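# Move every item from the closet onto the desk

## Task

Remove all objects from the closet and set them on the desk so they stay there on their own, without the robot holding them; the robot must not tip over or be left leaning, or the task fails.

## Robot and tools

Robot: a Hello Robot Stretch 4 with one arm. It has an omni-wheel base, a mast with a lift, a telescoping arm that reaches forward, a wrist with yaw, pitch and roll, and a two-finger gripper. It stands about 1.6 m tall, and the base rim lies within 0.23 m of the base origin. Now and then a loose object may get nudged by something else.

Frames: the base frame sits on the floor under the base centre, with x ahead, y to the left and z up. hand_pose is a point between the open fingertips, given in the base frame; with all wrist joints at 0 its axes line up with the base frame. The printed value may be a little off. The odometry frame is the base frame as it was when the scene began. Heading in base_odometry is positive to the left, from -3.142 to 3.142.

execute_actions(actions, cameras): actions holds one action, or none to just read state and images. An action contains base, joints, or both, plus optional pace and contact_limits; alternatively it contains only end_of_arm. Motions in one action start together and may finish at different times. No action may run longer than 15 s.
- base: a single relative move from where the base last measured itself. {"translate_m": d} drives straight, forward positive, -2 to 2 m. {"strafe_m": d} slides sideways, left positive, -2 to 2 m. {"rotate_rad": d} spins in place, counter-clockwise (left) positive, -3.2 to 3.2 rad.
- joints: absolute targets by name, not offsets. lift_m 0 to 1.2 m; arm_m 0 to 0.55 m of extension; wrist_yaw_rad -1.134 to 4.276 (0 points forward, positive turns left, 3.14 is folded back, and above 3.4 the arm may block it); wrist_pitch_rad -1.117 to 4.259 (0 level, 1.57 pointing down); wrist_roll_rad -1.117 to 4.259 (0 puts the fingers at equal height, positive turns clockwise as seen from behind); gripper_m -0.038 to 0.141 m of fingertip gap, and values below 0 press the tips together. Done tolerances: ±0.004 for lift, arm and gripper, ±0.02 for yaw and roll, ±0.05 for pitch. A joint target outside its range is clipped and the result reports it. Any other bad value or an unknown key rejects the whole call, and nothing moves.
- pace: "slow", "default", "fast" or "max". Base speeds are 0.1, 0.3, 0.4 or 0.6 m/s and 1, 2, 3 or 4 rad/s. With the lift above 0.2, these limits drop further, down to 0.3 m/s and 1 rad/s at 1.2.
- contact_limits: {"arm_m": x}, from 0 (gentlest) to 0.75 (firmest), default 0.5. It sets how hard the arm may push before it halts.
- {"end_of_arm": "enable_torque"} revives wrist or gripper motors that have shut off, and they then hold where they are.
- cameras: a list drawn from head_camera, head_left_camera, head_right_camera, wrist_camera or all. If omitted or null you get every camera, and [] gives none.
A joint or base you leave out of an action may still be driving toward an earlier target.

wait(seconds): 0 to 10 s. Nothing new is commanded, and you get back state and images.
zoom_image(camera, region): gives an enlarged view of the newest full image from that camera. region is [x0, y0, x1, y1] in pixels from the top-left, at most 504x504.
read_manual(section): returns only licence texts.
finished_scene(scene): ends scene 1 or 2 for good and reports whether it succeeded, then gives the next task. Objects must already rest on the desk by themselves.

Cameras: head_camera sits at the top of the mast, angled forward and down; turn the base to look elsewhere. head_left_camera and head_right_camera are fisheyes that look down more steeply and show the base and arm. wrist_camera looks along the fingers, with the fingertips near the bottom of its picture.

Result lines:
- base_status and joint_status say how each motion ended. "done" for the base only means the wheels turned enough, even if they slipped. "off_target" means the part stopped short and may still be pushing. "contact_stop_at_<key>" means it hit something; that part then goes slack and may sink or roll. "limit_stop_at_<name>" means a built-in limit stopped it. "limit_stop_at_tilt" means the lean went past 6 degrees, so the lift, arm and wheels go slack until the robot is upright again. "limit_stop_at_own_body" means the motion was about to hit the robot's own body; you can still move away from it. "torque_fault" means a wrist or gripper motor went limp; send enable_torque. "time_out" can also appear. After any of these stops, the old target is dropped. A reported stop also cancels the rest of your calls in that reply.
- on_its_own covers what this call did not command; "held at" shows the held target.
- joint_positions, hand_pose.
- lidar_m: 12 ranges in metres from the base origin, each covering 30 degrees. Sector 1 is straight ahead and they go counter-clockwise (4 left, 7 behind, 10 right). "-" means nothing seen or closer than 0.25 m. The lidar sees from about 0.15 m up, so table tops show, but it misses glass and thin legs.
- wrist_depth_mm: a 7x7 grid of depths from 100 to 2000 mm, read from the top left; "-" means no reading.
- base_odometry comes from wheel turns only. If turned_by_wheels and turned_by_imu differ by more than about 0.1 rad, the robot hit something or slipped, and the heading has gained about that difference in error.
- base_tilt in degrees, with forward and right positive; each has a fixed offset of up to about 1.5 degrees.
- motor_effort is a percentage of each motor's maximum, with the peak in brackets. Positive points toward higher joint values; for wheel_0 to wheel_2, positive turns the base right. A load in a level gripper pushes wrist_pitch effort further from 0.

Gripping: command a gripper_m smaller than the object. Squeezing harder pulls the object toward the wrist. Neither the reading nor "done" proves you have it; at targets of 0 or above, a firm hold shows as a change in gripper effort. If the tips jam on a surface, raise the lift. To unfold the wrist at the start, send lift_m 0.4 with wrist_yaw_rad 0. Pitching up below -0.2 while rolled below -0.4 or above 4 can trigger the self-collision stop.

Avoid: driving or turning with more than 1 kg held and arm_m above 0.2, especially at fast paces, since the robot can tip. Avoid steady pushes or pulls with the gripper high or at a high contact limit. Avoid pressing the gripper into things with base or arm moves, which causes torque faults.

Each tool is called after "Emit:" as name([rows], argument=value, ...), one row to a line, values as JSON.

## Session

Emit:
execute_actions(actions=[])

Scene clock: 0.00 s.
base_odometry: x=+0.000 y=+0.000 heading=+0.000 (m, m, rad; odometry frame)
turned_by_wheels: +0.000 (rad since the last result)
turned_by_imu: +0.000 (rad since the last result)
base_tilt: forward=+1.0 right=-0.5 (deg)
lidar_m: 1.15 1.44 1.51 1.62 2.00 2.62 2.67 1.84 1.71 1.72 1.23 1.12
base_status: not commanded
joint_positions: lift_m=+0.138 arm_m=-0.002 wrist_yaw_rad=+3.203 wrist_pitch_rad=-0.014 wrist_roll_rad=-0.014 gripper_m=+0.057
joint_status: not commanded
motor_effort: lift_m=+21 arm_m=+0 wrist_yaw_rad=+2 wrist_pitch_rad=-11 wrist_roll_rad=+3 gripper_m=-2 wheel_0=+0 wheel_1=+0 wheel_2=-1 (%)
hand_pose: x=-0.1246 y=+0.0695 z=+0.3202 quat_wxyz=(-0.031, +0.007, -0.007, +0.999) (m; base frame)
wrist_depth_mm: - 137 213 - - - - / - 108 136 - - - - / - 110 136 - - - - / - 123 147 - - - - / 141 156 - - - - - / 221 1464 213 1336 195 1229 1229 / 220 931 820 145 854 788 820
pictures: head_camera, head_left_camera, head_right_camera, wrist_camera
camera_calibration (this result's frames):
wrist_camera: T_world_to_cam=[[-0.0641711, 0.997439, -0.0315717, -0.0701107], [-0.00836496, -0.0321734, -0.999447, 0.378662], [-0.997904, -0.0638715, 0.0104081, 0.10645], [0, 0, 0, 1]] pos_world=[0.104895, 0.0889131, 0.375131]
Images, in order (width x height): head_camera 420x560, head_left_camera 420x672, head_right_camera 420x672, wrist_camera 616x392.

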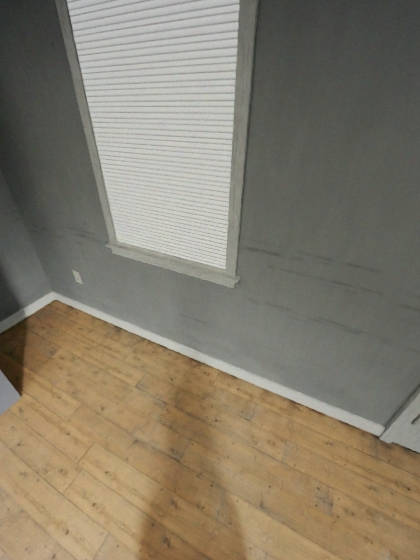

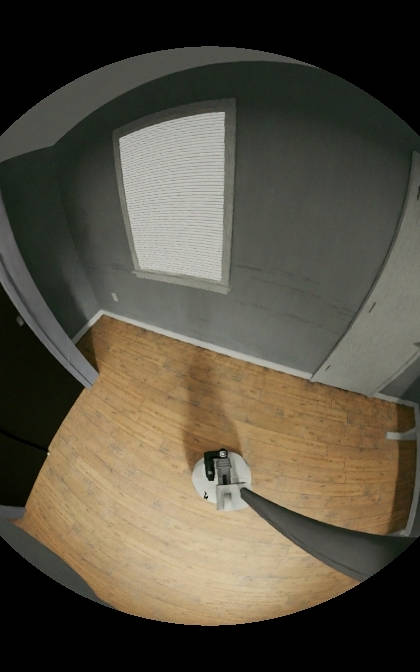

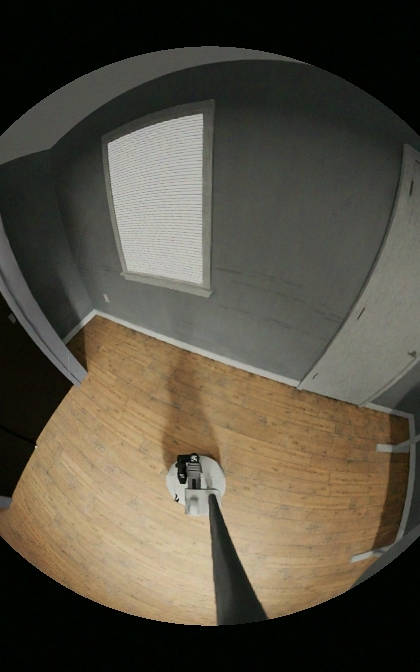

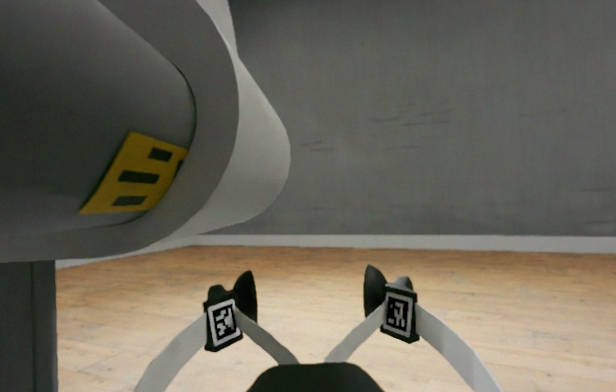

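Emit:
execute_actions([
  {"base":{"rotate_rad":1.155},"joints":{"lift_m":0.4,"wrist_yaw_rad":0,"gripper_m":0.08}},
])

Scene clock: 5.20 s.
base_odometry: x=+0.000 y=+0.000 heading=+1.154 (m, m, rad; odometry frame)
turned_by_wheels: +1.154 (rad since the last result)
turned_by_imu: +1.125 (rad since the last result)
base_tilt: forward=+0.8 right=-0.4 (deg)
lidar_m: 1.50 1.66 2.19 2.61 2.73 1.77 2.49 1.62 1.17 1.13 1.17 1.59
base_status: done
joint_positions: lift_m=+0.400 arm_m=-0.002 wrist_yaw_rad=+0.001 wrist_pitch_rad=-0.014 wrist_roll_rad=-0.014 gripper_m=+0.080
joint_status: all done
motor_effort: lift_m=+25(30) arm_m=+0(0) wrist_yaw_rad=-1(4) wrist_pitch_rad=-8(9) wrist_roll_rad=+1(1) gripper_m=-5(6) wheel_0=-3(6) wheel_1=-3(6) wheel_2=-3(8) (%)
hand_pose: x=+0.4573 y=-0.0872 z=+0.5818 quat_wxyz=(+1.000, -0.007, -0.007, +0.000) (m; base frame)
wrist_depth_mm: 1255 1336 1366 1366 - - 1537 / 1281 1336 1336 1366 - - 1618 / 1281 1336 1366 1336 - - 1618 / 1281 1366 1336 1366 - - 1618 / 1281 1336 1308 1336 - - 1576 / 1281 1336 216 1336 200 - 1576 / 1281 1336 1336 145 1281 1281 1366
pictures: head_camera, head_left_camera, head_right_camera, wrist_camera
camera_calibration (this result's frames):
wrist_camera: T_world_to_cam=[[0.00319219, -0.999496, -0.0315709, -0.0732166], [0.0103125, 0.0316023, -0.999447, 0.637014], [0.999942, 0.00286485, 0.0104082, -0.233372], [0, 0, 0, 1]] pos_world=[0.227023, -0.0926423, 0.636779]
Images, in order (width x height): head_camera 420x560, head_left_camera 420x672, head_right_camera 420x672, wrist_camera 616x392.

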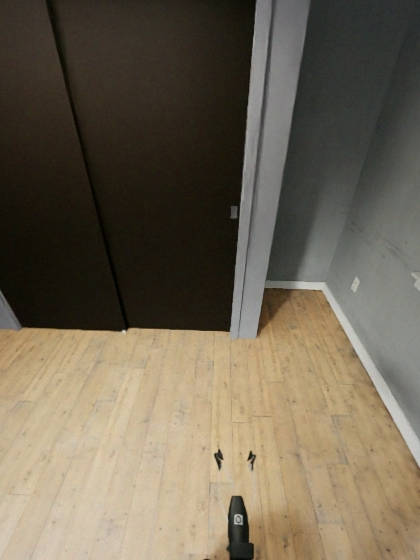

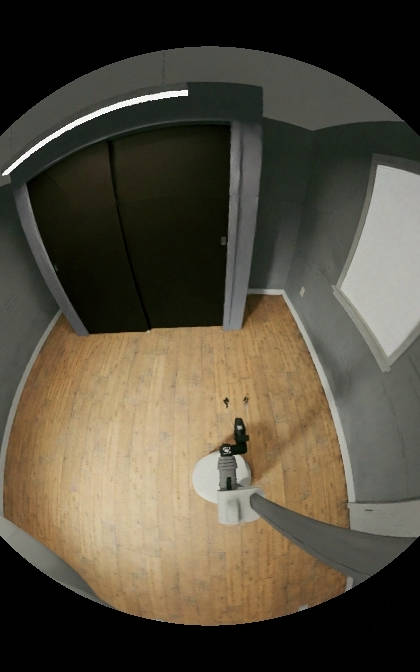

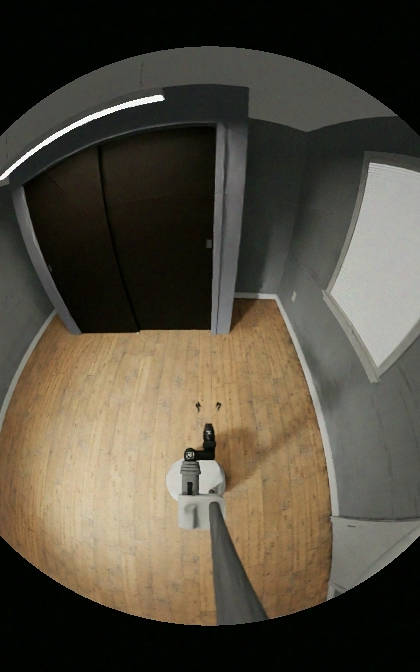

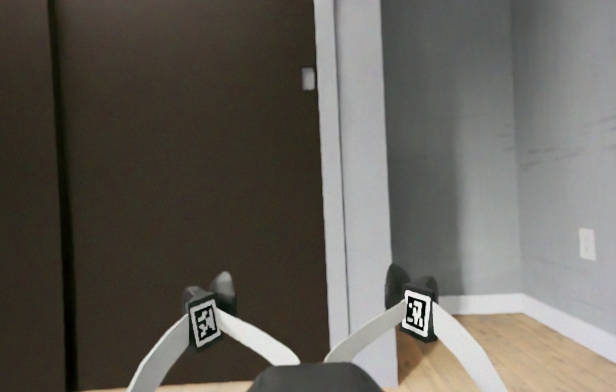

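Emit:
execute_actions([
  {"base":{"translate_m":0.95},"joints":{"lift_m":0.85,"wrist_yaw_rad":0.3,"gripper_m":0.10},"pace":"max"},
], cameras=["head_camera","wrist_camera"])

Scene clock: 9.10 s.
base_odometry: x=+0.384 y=+0.869 heading=+1.154 (m, m, rad; odometry frame)
turned_by_wheels: +0.000 (rad since the last result)
turned_by_imu: -0.002 (rad since the last result)
base_tilt: forward=+0.8 right=-0.5 (deg)
lidar_m: 0.59 0.66 0.92 2.62 2.72 3.60 3.05 1.62 1.15 1.09 1.16 0.59
base_status: done
joint_positions: lift_m=+0.850 arm_m=-0.002 wrist_yaw_rad=+0.300 wrist_pitch_rad=-0.014 wrist_roll_rad=-0.014 gripper_m=+0.100
joint_status: all done
motor_effort: lift_m=+23(27) arm_m=+0(0) wrist_yaw_rad=+1(7) wrist_pitch_rad=-8(9) wrist_roll_rad=+2(0) gripper_m=-2(4) wheel_0=+1(9) wheel_1=+2(7) wheel_2=+0(16) (%)
hand_pose: x=+0.4701 y=+0.0017 z=+1.0320 quat_wxyz=(+0.989, -0.006, -0.008, +0.149) (m; base frame)
wrist_depth_mm: 512 473 436 407 382 355 274 / 517 473 436 407 382 355 276 / 517 469 439 410 382 357 276 / 517 473 442 410 384 364 276 / 517 477 442 410 384 370 276 / 517 477 223 410 204 355 277 / 517 477 442 146 382 357 277
pictures: head_camera, wrist_camera
camera_calibration (this result's frames):
wrist_camera: T_world_to_cam=[[0.297578, -0.954175, -0.031571, -0.108677], [0.000593174, 0.0332539, -0.999447, 1.08856], [0.954697, 0.297394, 0.0104616, -0.230478], [0, 0, 0, 1]] pos_world=[0.251731, -0.0713531, 1.08694]
Images, in order (width x height): head_camera 420x560, wrist_camera 616x392.

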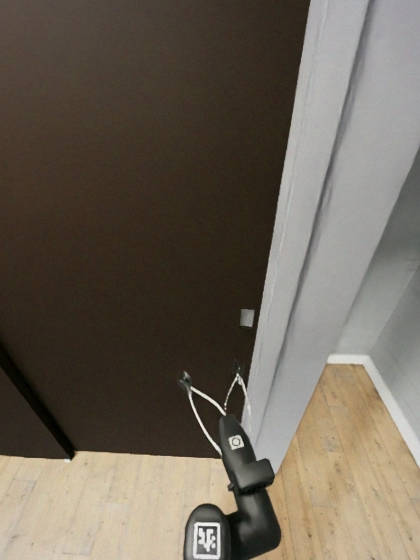

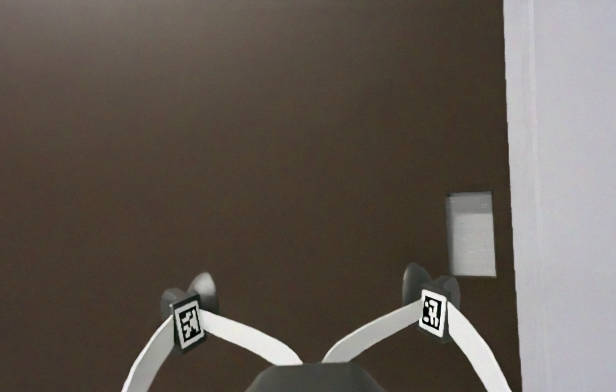

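Emit:
execute_actions([
  {"base":{"strafe_m":-0.036},"joints":{"lift_m":0.866,"arm_m":0.11},"contact_limits":{"arm_m":0.15}},
], cameras=["head_camera","wrist_camera"])

Emit:
zoom_image(camera="head_camera", region=[170, 280, 290, 400])

Scene clock: 11.57 s.
base_odometry: x=+0.417 y=+0.854 heading=+1.154 (m, m, rad; odometry frame)
turned_by_wheels: +0.000 (rad since the last result)
turned_by_imu: -0.001 (rad since the last result)
base_tilt: forward=+0.8 right=-0.4 (deg)
lidar_m: 0.57 0.65 0.93 2.65 2.76 3.57 3.05 1.57 1.11 1.06 1.09 0.57
base_status: done
joint_positions: lift_m=+0.866 arm_m=+0.109 wrist_yaw_rad=+0.300 wrist_pitch_rad=-0.014 wrist_roll_rad=-0.014 gripper_m=+0.100
joint_status: all done
motor_effort: lift_m=+25(25) arm_m=+8(8) wrist_yaw_rad=+1(1) wrist_pitch_rad=-8(10) wrist_roll_rad=+0(0) gripper_m=-5(3) wheel_0=+2(10) wheel_1=-2(7) wheel_2=+0(2) (%)
contact_limits: arm_m 0.15
hand_pose: x=+0.5808 y=+0.0017 z=+1.0479 quat_wxyz=(+0.989, -0.006, -0.008, +0.149) (m; base frame)
wrist_depth_mm: 368 340 315 291 273 220 179 / 364 340 315 294 273 228 179 / 370 342 314 293 274 238 180 / 370 342 315 294 278 251 180 / 373 343 315 294 281 259 180 / 373 343 223 294 204 203 180 / 373 343 319 146 273 199 180
pictures: head_camera, wrist_camera
camera_calibration (this result's frames):
wrist_camera: T_world_to_cam=[[0.297637, -0.954157, -0.0315709, -0.141131], [0.000607939, 0.033259, -0.999447, 1.10434], [0.954679, 0.297453, 0.0104792, -0.33633], [0, 0, 0, 1]] pos_world=[0.362421, -0.0713484, 1.10279]
Images, in order (width x height): head_camera 420x560, wrist_camera 616x392.

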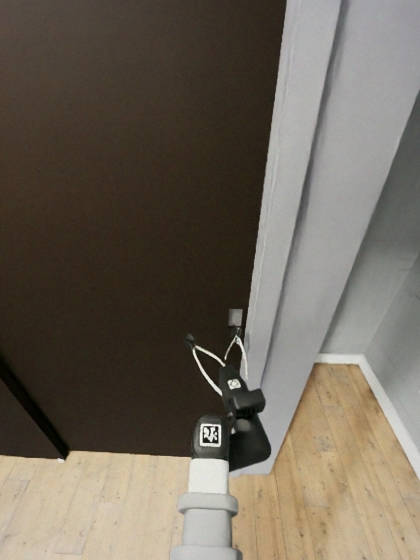

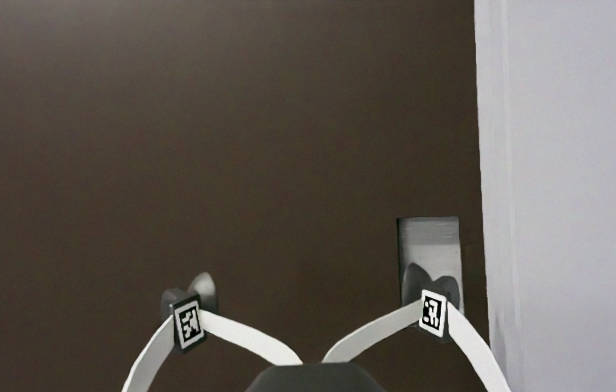

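Region (170, 280, 290, 400) of head_camera's 420x560 image, scaled by 4.200, with more detail than that image has.

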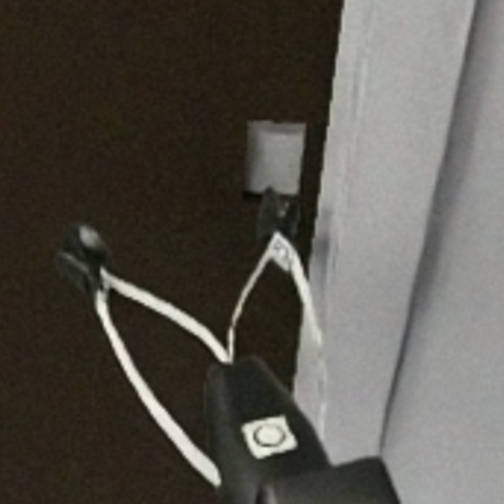

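Emit:
execute_actions([
  {"joints":{"arm_m":0.152},"contact_limits":{"arm_m":0.12},"pace":"slow"},
], cameras=["head_camera","wrist_camera"])

Emit:
zoom_image(camera="head_camera", region=[170, 280, 290, 400])

Scene clock: 13.47 s.
base_odometry: x=+0.417 y=+0.854 heading=+1.154 (m, m, rad; odometry frame)
turned_by_wheels: +0.000 (rad since the last result)
turned_by_imu: -0.001 (rad since the last result)
base_tilt: forward=+0.7 right=-0.4 (deg)
lidar_m: 0.57 0.66 0.94 2.65 2.76 3.58 3.06 1.57 1.12 1.06 1.10 0.59
base_status: not commanded
joint_positions: lift_m=+0.866 arm_m=+0.150 wrist_yaw_rad=+0.297 wrist_pitch_rad=-0.014 wrist_roll_rad=-0.014 gripper_m=+0.100
joint_status: all done
motor_effort: lift_m=+25(25) arm_m=+10(10) wrist_yaw_rad=+9(9) wrist_pitch_rad=-8(9) wrist_roll_rad=+0(1) gripper_m=+1(2) wheel_0=+2(2) wheel_1=-2(2) wheel_2=-1(0) (%)
contact_limits: arm_m 0.12
hand_pose: x=+0.6225 y=+0.0009 z=+1.0479 quat_wxyz=(+0.989, -0.006, -0.008, +0.148) (m; base frame)
wrist_depth_mm: 314 290 268 251 236 208 144 / 317 290 270 251 236 215 144 / 317 291 268 252 236 221 144 / 319 294 271 253 236 222 145 / 317 293 271 254 242 223 145 / 317 293 224 253 213 202 145 / 319 294 272 146 239 180 145
pictures: head_camera, wrist_camera
camera_calibration (this result's frames):
wrist_camera: T_world_to_cam=[[0.294998, -0.954976, -0.0315709, -0.152669], [0.000699971, 0.0332572, -0.999447, 1.10428], [0.955497, 0.294813, 0.0104793, -0.376318], [0, 0, 0, 1]] pos_world=[0.403835, -0.0715775, 1.10279]
Images, in order (width x height): head_camera 420x560, wrist_camera 616x392.

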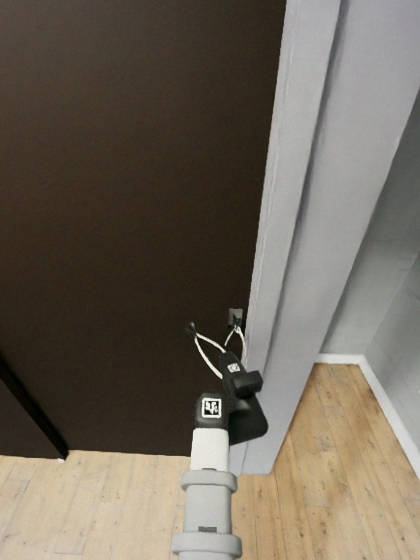

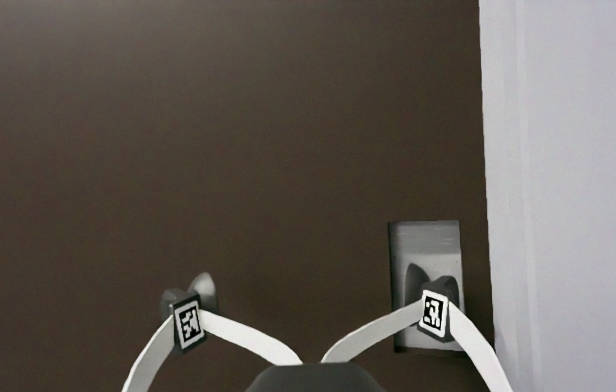

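Region (170, 280, 290, 400) of head_camera's 420x560 image, scaled by 4.200, with more detail than that image has.

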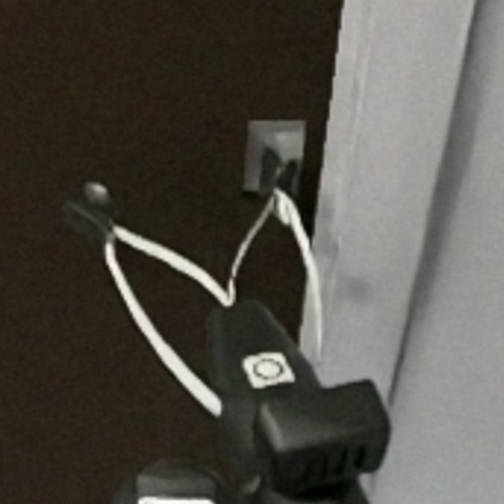

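The fingertip is lightly seated in the pull. Sliding the door left.

Emit:
execute_actions([
  {"base":{"strafe_m":0.22},"pace":"slow"},
], cameras=["head_camera","wrist_camera"])

Scene clock: 17.10 s.
base_odometry: x=+0.216 y=+0.943 heading=+1.154 (m, m, rad; odometry frame)
turned_by_wheels: +0.000 (rad since the last result)
turned_by_imu: -0.001 (rad since the last result)
base_tilt: forward=+0.7 right=-0.5 (deg)
lidar_m: 0.62 0.65 0.85 2.44 2.52 3.48 3.50 1.90 1.33 1.26 1.36 0.66
base_status: done
joint_positions: lift_m=+0.866 arm_m=+0.150 wrist_yaw_rad=+0.300 wrist_pitch_rad=-0.014 wrist_roll_rad=-0.014 gripper_m=+0.100
joint_status: not commanded
motor_effort: lift_m=+25(25) arm_m=+9(10) wrist_yaw_rad=-2(40) wrist_pitch_rad=-8(10) wrist_roll_rad=+2(2) gripper_m=-1(3) wheel_0=-3(13) wheel_1=+5(2) wheel_2=-6(2) (%)
hand_pose: x=+0.6226 y=+0.0019 z=+1.0478 quat_wxyz=(+0.989, -0.006, -0.008, +0.150) (m; base frame)
wrist_depth_mm: 315 290 271 250 235 459 530 / 317 290 270 252 236 654 768 / 319 291 271 252 235 809 788 / 317 294 271 252 236 820 798 / 320 294 272 253 242 462 559 / 320 296 224 255 198 225 798 / 322 296 272 146 237 229 788
pictures: head_camera, wrist_camera
camera_calibration (this result's frames):
wrist_camera: T_world_to_cam=[[0.298189, -0.953984, -0.0315708, -0.153753], [0.000521099, 0.0332382, -0.999447, 1.10434], [0.954507, 0.298008, 0.0104084, -0.376114], [0, 0, 0, 1]] pos_world=[0.404275, -0.0712988, 1.10279]
Images, in order (width x height): head_camera 420x560, wrist_camera 616x392.

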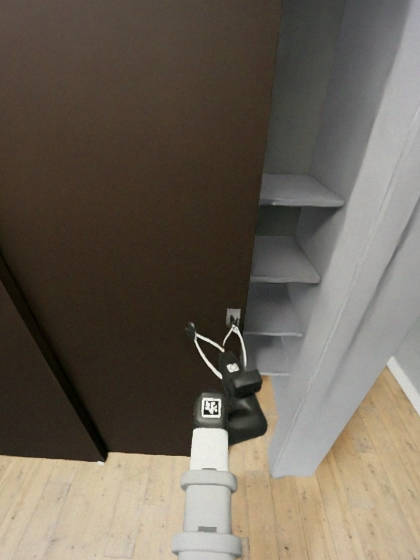

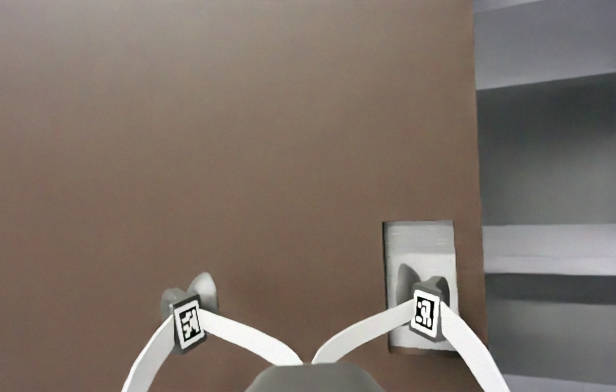

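Emit:
execute_actions([
  {"base":{"strafe_m":0.45},"pace":"slow"},
])

Scene clock: 23.13 s.
base_odometry: x=-0.195 y=+1.125 heading=+1.154 (m, m, rad; odometry frame)
turned_by_wheels: +0.000 (rad since the last result)
turned_by_imu: -0.002 (rad since the last result)
base_tilt: forward=+0.8 right=-0.4 (deg)
lidar_m: 0.60 0.62 0.87 1.98 2.09 2.85 3.51 2.51 1.83 1.73 0.95 0.95
base_status: done
joint_positions: lift_m=+0.866 arm_m=+0.150 wrist_yaw_rad=+0.300 wrist_pitch_rad=-0.014 wrist_roll_rad=-0.014 gripper_m=+0.100
joint_status: not commanded
motor_effort: lift_m=+25(25) arm_m=+9(9) wrist_yaw_rad=+0(44) wrist_pitch_rad=-7(9) wrist_roll_rad=+1(0) gripper_m=+0(6) wheel_0=-3(9) wheel_1=+5(11) wheel_2=-5(9) (%)
hand_pose: x=+0.6227 y=+0.0019 z=+1.0479 quat_wxyz=(+0.989, -0.006, -0.008, +0.150) (m; base frame)
wrist_depth_mm: 254 253 270 249 235 228 535 / 254 250 271 252 236 227 778 / 257 248 271 252 236 227 778 / 257 245 273 253 236 227 788 / 257 244 272 253 243 238 549 / 257 242 223 254 198 224 798 / 257 241 272 146 237 228 778
pictures: head_camera, head_left_camera, head_right_camera, wrist_camera
camera_calibration (this result's frames):
wrist_camera: T_world_to_cam=[[0.298236, -0.95397, -0.0315705, -0.153774], [0.000691161, 0.0332915, -0.999445, 1.10428], [0.954492, 0.298049, 0.0105881, -0.376317], [0, 0, 0, 1]] pos_world=[0.404289, -0.0712984, 1.1028]
Images, in order (width x height): head_camera 420x560, head_left_camera 420x672, head_right_camera 420x672, wrist_camera 616x392.

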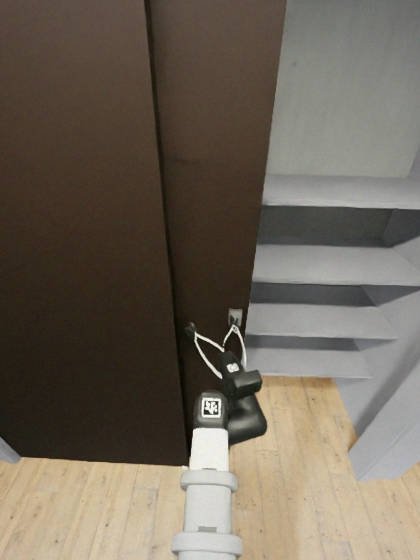

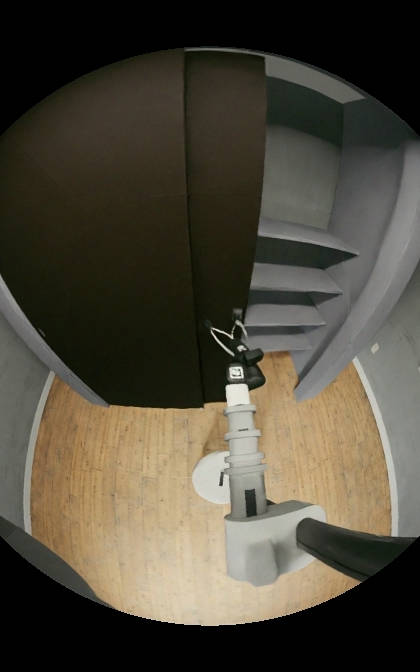

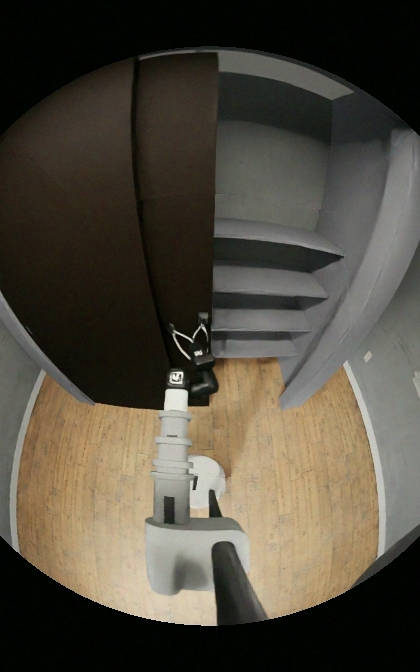

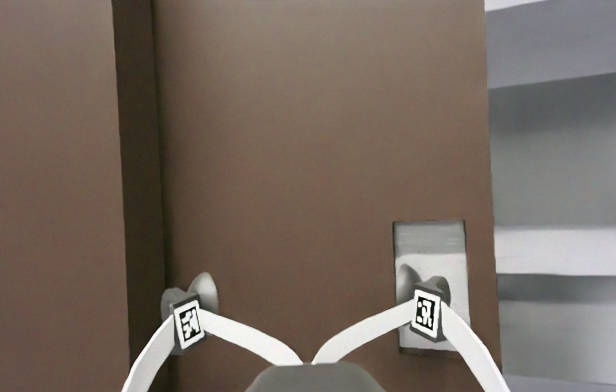

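Emit:
execute_actions([
  {"joints":{"arm_m":0.08},"pace":"fast"},
], cameras=[])

Emit:
execute_actions([
  {"base":{"strafe_m":-0.39},"joints":{"arm_m":0.0,"wrist_yaw_rad":0.0,"wrist_pitch_rad":0.2,"lift_m":0.72},"pace":"fast"},
])

Scene clock: 25.53 s.
base_odometry: x=-0.195 y=+1.125 heading=+1.154 (m, m, rad; odometry frame)
turned_by_wheels: +0.000 (rad since the last result)
turned_by_imu: -0.001 (rad since the last result)
base_tilt: forward=+0.9 right=-0.4 (deg)
lidar_m: 0.60 0.62 0.87 1.98 2.07 2.83 3.50 2.50 1.81 1.72 0.94 0.95
base_status: not commanded
joint_positions: lift_m=+0.866 arm_m=+0.081 wrist_yaw_rad=+0.300 wrist_pitch_rad=-0.014 wrist_roll_rad=-0.014 gripper_m=+0.100
joint_status: all done
motor_effort: lift_m=+25(25) arm_m=-8(9) wrist_yaw_rad=+1(0) wrist_pitch_rad=-9(9) wrist_roll_rad=+2(1) gripper_m=-1(2) wheel_0=-3(3) wheel_1=+4(5) wheel_2=-5(5) (%)
hand_pose: x=+0.5538 y=+0.0018 z=+1.0479 quat_wxyz=(+0.989, -0.006, -0.008, +0.149) (m; base frame)
wrist_depth_mm: 342 317 338 320 298 525 539 / 345 317 336 322 300 647 820 / 345 319 336 319 300 866 842 / 345 320 336 322 303 866 842 / 347 319 336 324 306 517 569 / 345 320 223 322 204 878 866 / 347 322 319 146 301 287 831
pictures: none
No camera images: the call's "cameras" was empty. Leave "cameras" out to get every camera's image.

Scene clock: 27.83 s.
base_odometry: x=+0.161 y=+0.967 heading=+1.154 (m, m, rad; odometry frame)
turned_by_wheels: +0.000 (rad since the last result)
turned_by_imu: -0.002 (rad since the last result)
base_tilt: forward=+0.9 right=-0.4 (deg)
lidar_m: 0.89 0.67 0.86 2.37 2.46 3.36 3.49 1.95 1.36 1.34 1.42 0.66
base_status: done
joint_positions: lift_m=+0.720 arm_m=+0.001 wrist_yaw_rad=+0.000 wrist_pitch_rad=+0.202 wrist_roll_rad=-0.014 gripper_m=+0.100
joint_status: all done
motor_effort: lift_m=+19(23) arm_m=-8(8) wrist_yaw_rad=+0(3) wrist_pitch_rad=-7(8) wrist_roll_rad=+0(4) gripper_m=-3(1) wheel_0=+0(12) wheel_1=+1(10) wheel_2=+0(6) (%)
hand_pose: x=+0.4550 y=-0.0873 z=+0.8405 quat_wxyz=(+0.995, -0.007, +0.101, +0.001) (m; base frame)
wrist_depth_mm: 1025 991 991 1008 991 831 580 / 946 1025 1008 931 1025 788 512 / 1060 1078 1060 1078 1060 854 439 / 1078 1078 1098 1042 1008 809 445 / 798 820 788 1118 1118 768 449 / 1138 1118 223 1078 204 778 452 / 891 842 820 147 809 759 459
pictures: head_camera, head_left_camera, head_right_camera, wrist_camera
camera_calibration (this result's frames):
wrist_camera: T_world_to_cam=[[-0.00403533, -0.999499, -0.0313804, -0.0620347], [-0.203963, 0.0315436, -0.97847, 0.9754], [0.97897, 0.00245198, -0.203988, -0.0441047], [0, 0, 0, 1]] pos_world=[0.241872, -0.0926632, 0.943456]
Images, in order (width x height): head_camera 420x560, head_left_camera 420x672, head_right_camera 420x672, wrist_camera 616x392.

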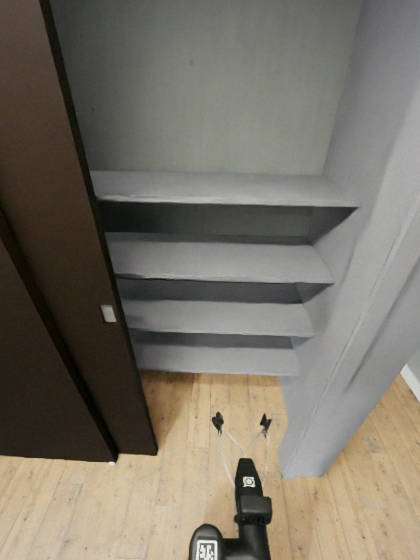

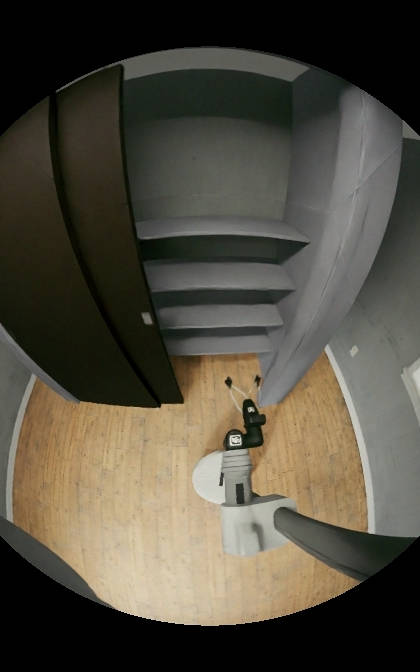

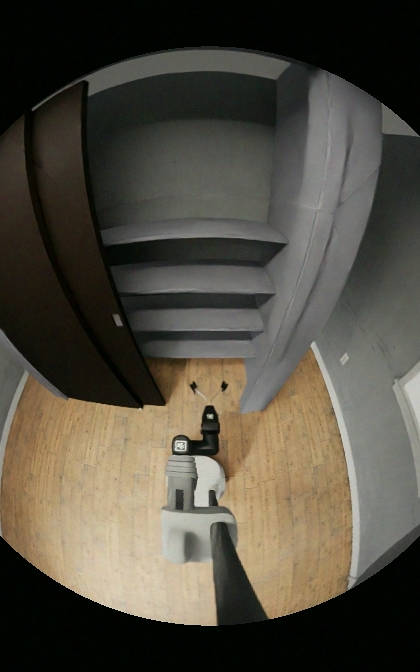

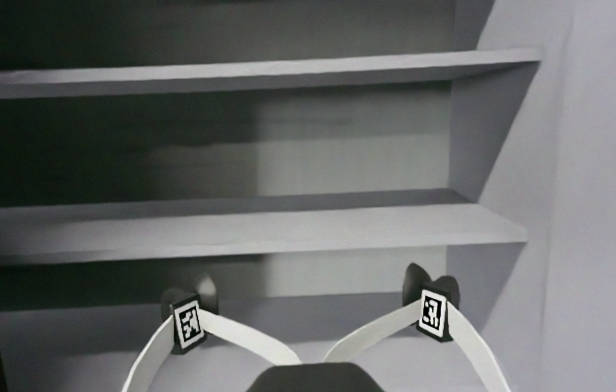

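Emit:
execute_actions([
  {"base":{"strafe_m":1.49},"joints":{"wrist_yaw_rad":-0.3,"wrist_pitch_rad":-0.014,"lift_m":0.866},"pace":"max"},
], cameras=["head_camera","wrist_camera"])

Scene clock: 33.77 s.
base_odometry: x=-1.201 y=+1.570 heading=+1.154 (m, m, rad; odometry frame)
turned_by_wheels: +0.000 (rad since the last result)
turned_by_imu: +0.001 (rad since the last result)
base_tilt: forward=+0.9 right=-0.4 (deg)
lidar_m: 0.56 1.29 0.94 0.90 0.94 1.27 3.51 2.92 2.97 2.83 0.87 0.60
base_status: done
joint_positions: lift_m=+0.866 arm_m=+0.001 wrist_yaw_rad=-0.300 wrist_pitch_rad=-0.012 wrist_roll_rad=-0.014 gripper_m=+0.100
joint_status: all done
motor_effort: lift_m=+23(25) arm_m=-8(8) wrist_yaw_rad=-1(3) wrist_pitch_rad=-10(18) wrist_roll_rad=+0(2) gripper_m=-4(5) wheel_0=+0(12) wheel_1=+0(9) wheel_2=+0(2) (%)
hand_pose: x=+0.4221 y=-0.1687 z=+1.0474 quat_wxyz=(+0.989, -0.008, -0.005, -0.149) (m; base frame)
wrist_depth_mm: 329 347 389 413 442 480 512 / 327 349 384 413 439 477 512 / 325 338 389 413 442 477 517 / 327 334 387 413 439 477 508 / 325 336 389 410 439 473 512 / 324 332 223 410 204 477 512 / 327 330 382 146 442 462 512
pictures: head_camera, wrist_camera
camera_calibration (this result's frames):
wrist_camera: T_world_to_cam=[[-0.292748, -0.955668, -0.0315737, -0.00751191], [0.0172589, 0.0277338, -0.999466, 1.1017], [0.956034, -0.293137, 0.00837472, -0.232121], [0, 0, 0, 1]] pos_world=[0.200702, -0.105776, 1.10282]
Images, in order (width x height): head_camera 420x560, wrist_camera 616x392.

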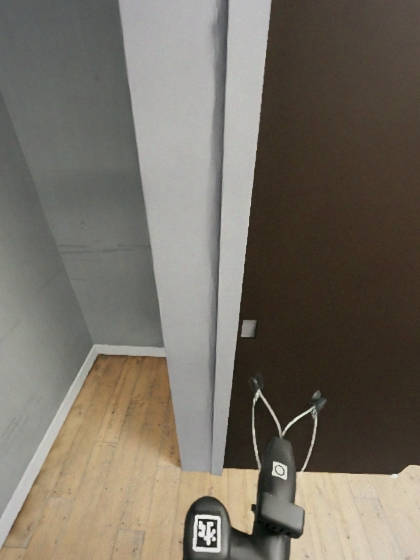

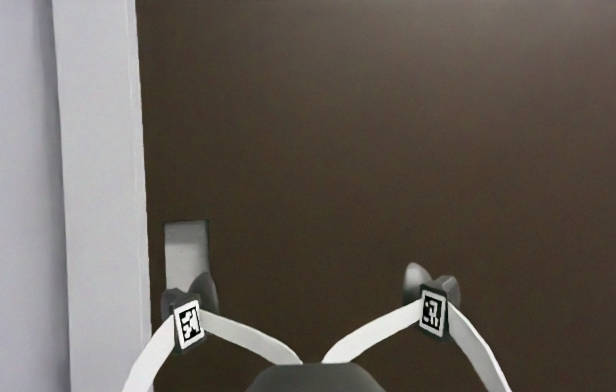

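Emit:
execute_actions([
  {"joints":{"arm_m":0.115},"contact_limits":{"arm_m":0.15}},
], cameras=["head_camera","wrist_camera"])

Emit:
zoom_image(camera="head_camera", region=[200, 290, 320, 410])

Scene clock: 35.63 s.
base_odometry: x=-1.201 y=+1.570 heading=+1.154 (m, m, rad; odometry frame)
turned_by_wheels: +0.000 (rad since the last result)
turned_by_imu: -0.001 (rad since the last result)
base_tilt: forward=+0.9 right=-0.5 (deg)
lidar_m: 0.56 1.25 0.93 0.89 0.93 1.30 3.50 2.89 2.97 2.82 0.84 0.61
base_status: not commanded
joint_positions: lift_m=+0.866 arm_m=+0.114 wrist_yaw_rad=-0.300 wrist_pitch_rad=-0.012 wrist_roll_rad=-0.014 gripper_m=+0.100
joint_status: all done
motor_effort: lift_m=+23(23) arm_m=+8(9) wrist_yaw_rad=+1(0) wrist_pitch_rad=-8(9) wrist_roll_rad=+0(0) gripper_m=-2(6) wheel_0=-1(1) wheel_1=+0(0) wheel_2=+0(0) (%)
contact_limits: arm_m 0.15
hand_pose: x=+0.5342 y=-0.1688 z=+1.0474 quat_wxyz=(+0.989, -0.008, -0.005, -0.149) (m; base frame)
wrist_depth_mm: 222 263 279 298 319 343 366 / 220 263 278 300 319 340 370 / 221 260 279 298 319 342 366 / 220 260 278 296 319 342 366 / 220 260 282 296 317 340 366 / 220 243 224 294 205 340 364 / 220 229 276 146 317 332 366
pictures: head_camera, wrist_camera
camera_calibration (this result's frames):
wrist_camera: T_world_to_cam=[[-0.29296, -0.955603, -0.0315735, 0.0253601], [0.017269, 0.0277286, -0.999466, 1.09976], [0.955969, -0.293349, 0.00837893, -0.339262], [0, 0, 0, 1]] pos_world=[0.312762, -0.105783, 1.10282]
Images, in order (width x height): head_camera 420x560, wrist_camera 616x392.

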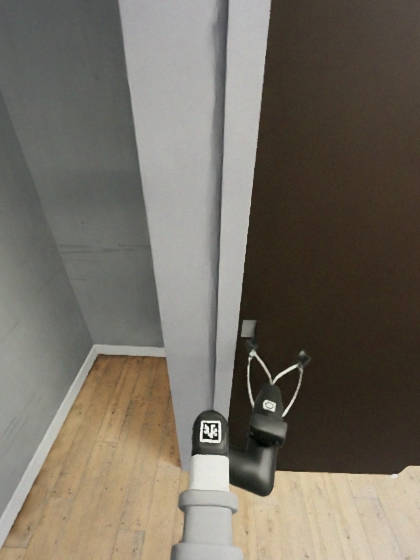

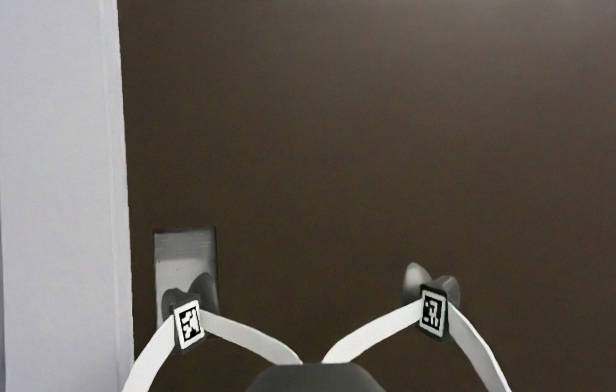

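Region (200, 290, 320, 410) of head_camera's 420x560 image, scaled by 4.200, with more detail than that image has.

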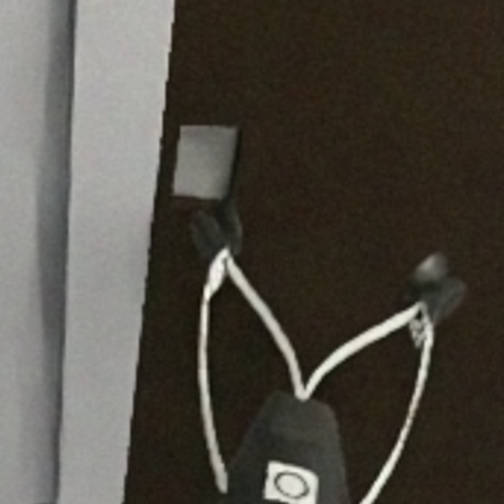

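Emit:
execute_actions([
  {"joints":{"arm_m":0.157,"wrist_yaw_rad":-0.28},"contact_limits":{"arm_m":0.12},"pace":"slow"},
], cameras=["wrist_camera"])

Scene clock: 37.50 s.
base_odometry: x=-1.201 y=+1.570 heading=+1.154 (m, m, rad; odometry frame)
turned_by_wheels: +0.000 (rad since the last result)
turned_by_imu: -0.001 (rad since the last result)
base_tilt: forward=+1.0 right=-0.5 (deg)
lidar_m: 0.53 1.26 0.94 0.88 0.96 1.29 3.51 2.94 2.97 2.83 0.87 0.62
base_status: not commanded
joint_positions: lift_m=+0.866 arm_m=+0.155 wrist_yaw_rad=-0.281 wrist_pitch_rad=-0.012 wrist_roll_rad=-0.014 gripper_m=+0.100
joint_status: all done
motor_effort: lift_m=+23(23) arm_m=+11(11) wrist_yaw_rad=+5(7) wrist_pitch_rad=-9(9) wrist_roll_rad=+2(2) gripper_m=+0(1) wheel_0=+0(1) wheel_1=+0(0) wheel_2=+0(1) (%)
contact_limits: arm_m 0.12
hand_pose: x=+0.5787 y=-0.1641 z=+1.0474 quat_wxyz=(+0.990, -0.008, -0.005, -0.140) (m; base frame)
wrist_depth_mm: 185 224 238 253 270 289 307 / 185 224 237 252 268 287 307 / 185 224 237 252 268 286 307 / 185 224 237 252 268 287 307 / 184 224 244 252 268 287 306 / 183 206 220 251 204 286 304 / 183 191 237 143 267 281 306
pictures: wrist_camera
camera_calibration (this result's frames):
wrist_camera: T_world_to_cam=[[-0.275215, -0.960864, -0.0315733, 0.0317346], [0.0168002, 0.0280297, -0.999466, 1.0992], [0.961236, -0.275599, 0.00842845, -0.380703], [0, 0, 0, 1]] pos_world=[0.356212, -0.105239, 1.10282]
Images, in order (width x height): wrist_camera 616x392.

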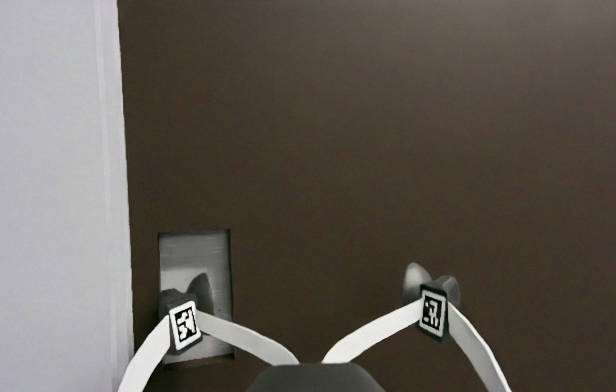

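Emit:
execute_actions([
  {"base":{"strafe_m":-0.2},"pace":"slow"},
], cameras=["head_camera","wrist_camera","head_left_camera"])

Scene clock: 40.90 s.
base_odometry: x=-1.018 y=+1.490 heading=+1.154 (m, m, rad; odometry frame)
turned_by_wheels: +0.000 (rad since the last result)
turned_by_imu: +0.000 (rad since the last result)
base_tilt: forward=+0.7 right=-0.5 (deg)
lidar_m: 0.58 0.59 1.13 1.09 1.14 1.57 3.52 2.91 2.73 2.63 0.86 0.61
base_status: done
joint_positions: lift_m=+0.866 arm_m=+0.155 wrist_yaw_rad=-0.283 wrist_pitch_rad=-0.011 wrist_roll_rad=-0.014 gripper_m=+0.100
joint_status: not commanded
motor_effort: lift_m=+23(23) arm_m=+10(11) wrist_yaw_rad=+8(26) wrist_pitch_rad=-9(9) wrist_roll_rad=+1(2) gripper_m=+2(5) wheel_0=+6(19) wheel_1=-2(9) wheel_2=-2(2) (%)
hand_pose: x=+0.5788 y=-0.1644 z=+1.0474 quat_wxyz=(+0.990, -0.008, -0.005, -0.141) (m; base frame)
wrist_depth_mm: 525 224 237 252 268 287 309 / 668 223 236 251 268 287 307 / 854 224 236 251 268 286 307 / 831 225 236 250 266 286 306 / 707 228 240 250 268 286 306 / 820 223 223 250 204 285 304 / 831 220 236 144 266 279 303
pictures: head_camera, head_left_camera, wrist_camera
camera_calibration (this result's frames):
wrist_camera: T_world_to_cam=[[-0.276259, -0.960564, -0.0315733, 0.0321347], [0.0167101, 0.0280461, -0.999467, 1.09922], [0.960938, -0.27664, 0.0083031, -0.380683], [0, 0, 0, 1]] pos_world=[0.356322, -0.105273, 1.10281]
Images, in order (width x height): head_camera 420x560, head_left_camera 420x672, wrist_camera 616x392.

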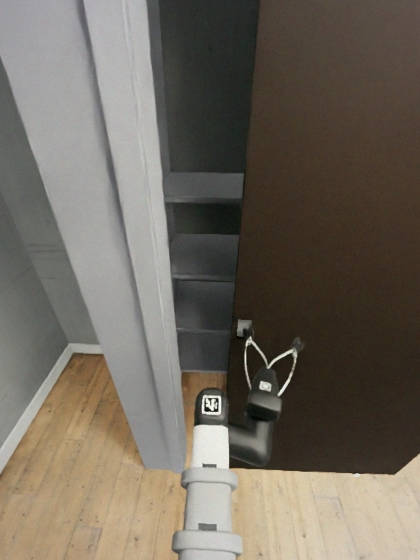

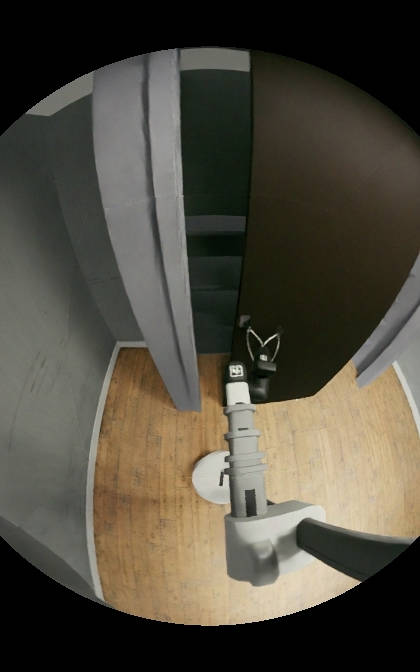

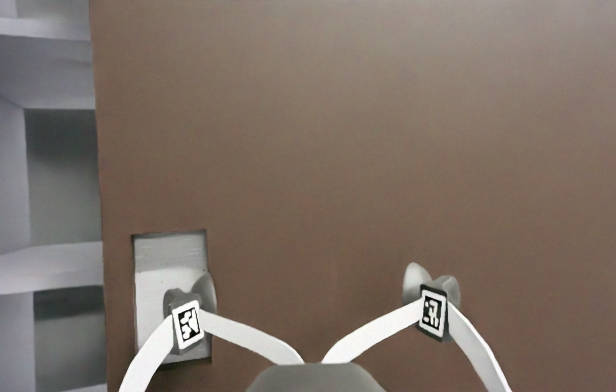

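Emit:
execute_actions([
  {"joints":{"arm_m":0.09},"pace":"fast"},
], cameras=[])

Emit:
execute_actions([
  {"base":{"strafe_m":0.10},"joints":{"arm_m":0.03,"wrist_yaw_rad":0.0,"gripper_m":0.0,"lift_m":0.65}},
], cameras=["head_camera","wrist_camera"])

Scene clock: 42.90 s.
base_odometry: x=-1.018 y=+1.490 heading=+1.154 (m, m, rad; odometry frame)
turned_by_wheels: +0.000 (rad since the last result)
turned_by_imu: -0.001 (rad since the last result)
base_tilt: forward=+0.9 right=-0.5 (deg)
lidar_m: 0.57 0.58 1.14 1.09 1.15 1.58 3.51 2.94 2.77 2.63 0.86 0.61
base_status: not commanded
joint_positions: lift_m=+0.866 arm_m=+0.091 wrist_yaw_rad=-0.280 wrist_pitch_rad=-0.011 wrist_roll_rad=-0.014 gripper_m=+0.100
joint_status: all done
motor_effort: lift_m=+23(23) arm_m=-9(9) wrist_yaw_rad=+2(7) wrist_pitch_rad=-10(10) wrist_roll_rad=+2(1) gripper_m=-2(2) wheel_0=+4(6) wheel_1=-2(2) wheel_2=-2(2) (%)
hand_pose: x=+0.5154 y=-0.1638 z=+1.0474 quat_wxyz=(+0.990, -0.008, -0.005, -0.140) (m; base frame)
wrist_depth_mm: 878 285 297 317 334 359 384 / 661 283 294 314 334 359 384 / 866 285 296 314 334 357 382 / 891 287 294 314 334 357 379 / 707 294 297 315 334 357 379 / 866 294 223 314 204 355 382 / 854 286 291 146 332 347 379
pictures: none
No camera images: the call's "cameras" was empty. Leave "cameras" out to get every camera's image.

Scene clock: 44.87 s.
base_odometry: x=-1.110 y=+1.530 heading=+1.154 (m, m, rad; odometry frame)
turned_by_wheels: +0.000 (rad since the last result)
turned_by_imu: -0.001 (rad since the last result)
base_tilt: forward=+0.8 right=-0.3 (deg)
lidar_m: 0.56 0.61 1.05 0.98 1.04 1.42 3.51 2.92 2.86 2.73 0.84 0.61
base_status: done
joint_positions: lift_m=+0.650 arm_m=+0.031 wrist_yaw_rad=+0.000 wrist_pitch_rad=-0.011 wrist_roll_rad=-0.014 gripper_m=+0.000
joint_status: all done
motor_effort: lift_m=+18(21) arm_m=-8(9) wrist_yaw_rad=+2(10) wrist_pitch_rad=-9(9) wrist_roll_rad=+2(1) gripper_m=-5(5) wheel_0=+0(10) wheel_1=+0(15) wheel_2=+0(1) (%)
hand_pose: x=+0.4908 y=-0.0875 z=+0.8318 quat_wxyz=(+1.000, -0.007, -0.006, +0.000) (m; base frame)
wrist_depth_mm: 320 307 891 976 347 334 336 / 322 306 991 1060 336 334 336 / 322 306 741 820 336 334 336 / 324 309 931 1060 336 338 334 / 320 307 878 1060 338 340 336 / 322 309 399 204 334 334 336 / 322 307 268 158 338 334 336
pictures: head_camera, wrist_camera
camera_calibration (this result's frames):
wrist_camera: T_world_to_cam=[[0.00211599, -0.999499, -0.031574, -0.0651923], [0.00814005, 0.0315902, -0.999468, 0.887576], [0.999965, 0.00185785, 0.00820282, -0.267809], [0, 0, 0, 1]] pos_world=[0.260712, -0.0927008, 0.887242]
Images, in order (width x height): head_camera 420x560, wrist_camera 616x392.

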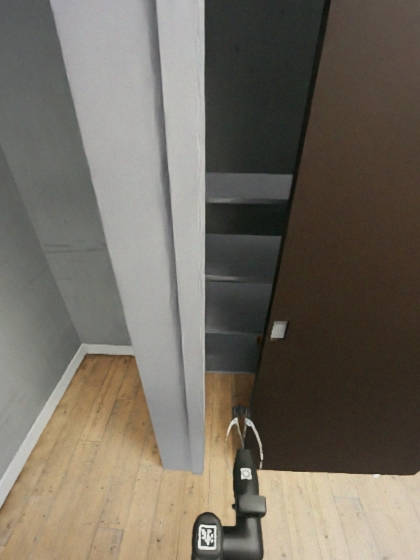

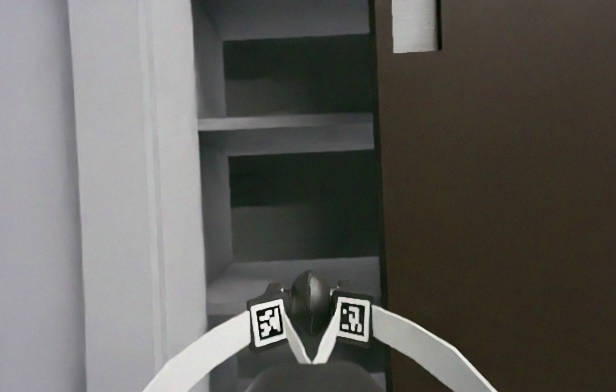

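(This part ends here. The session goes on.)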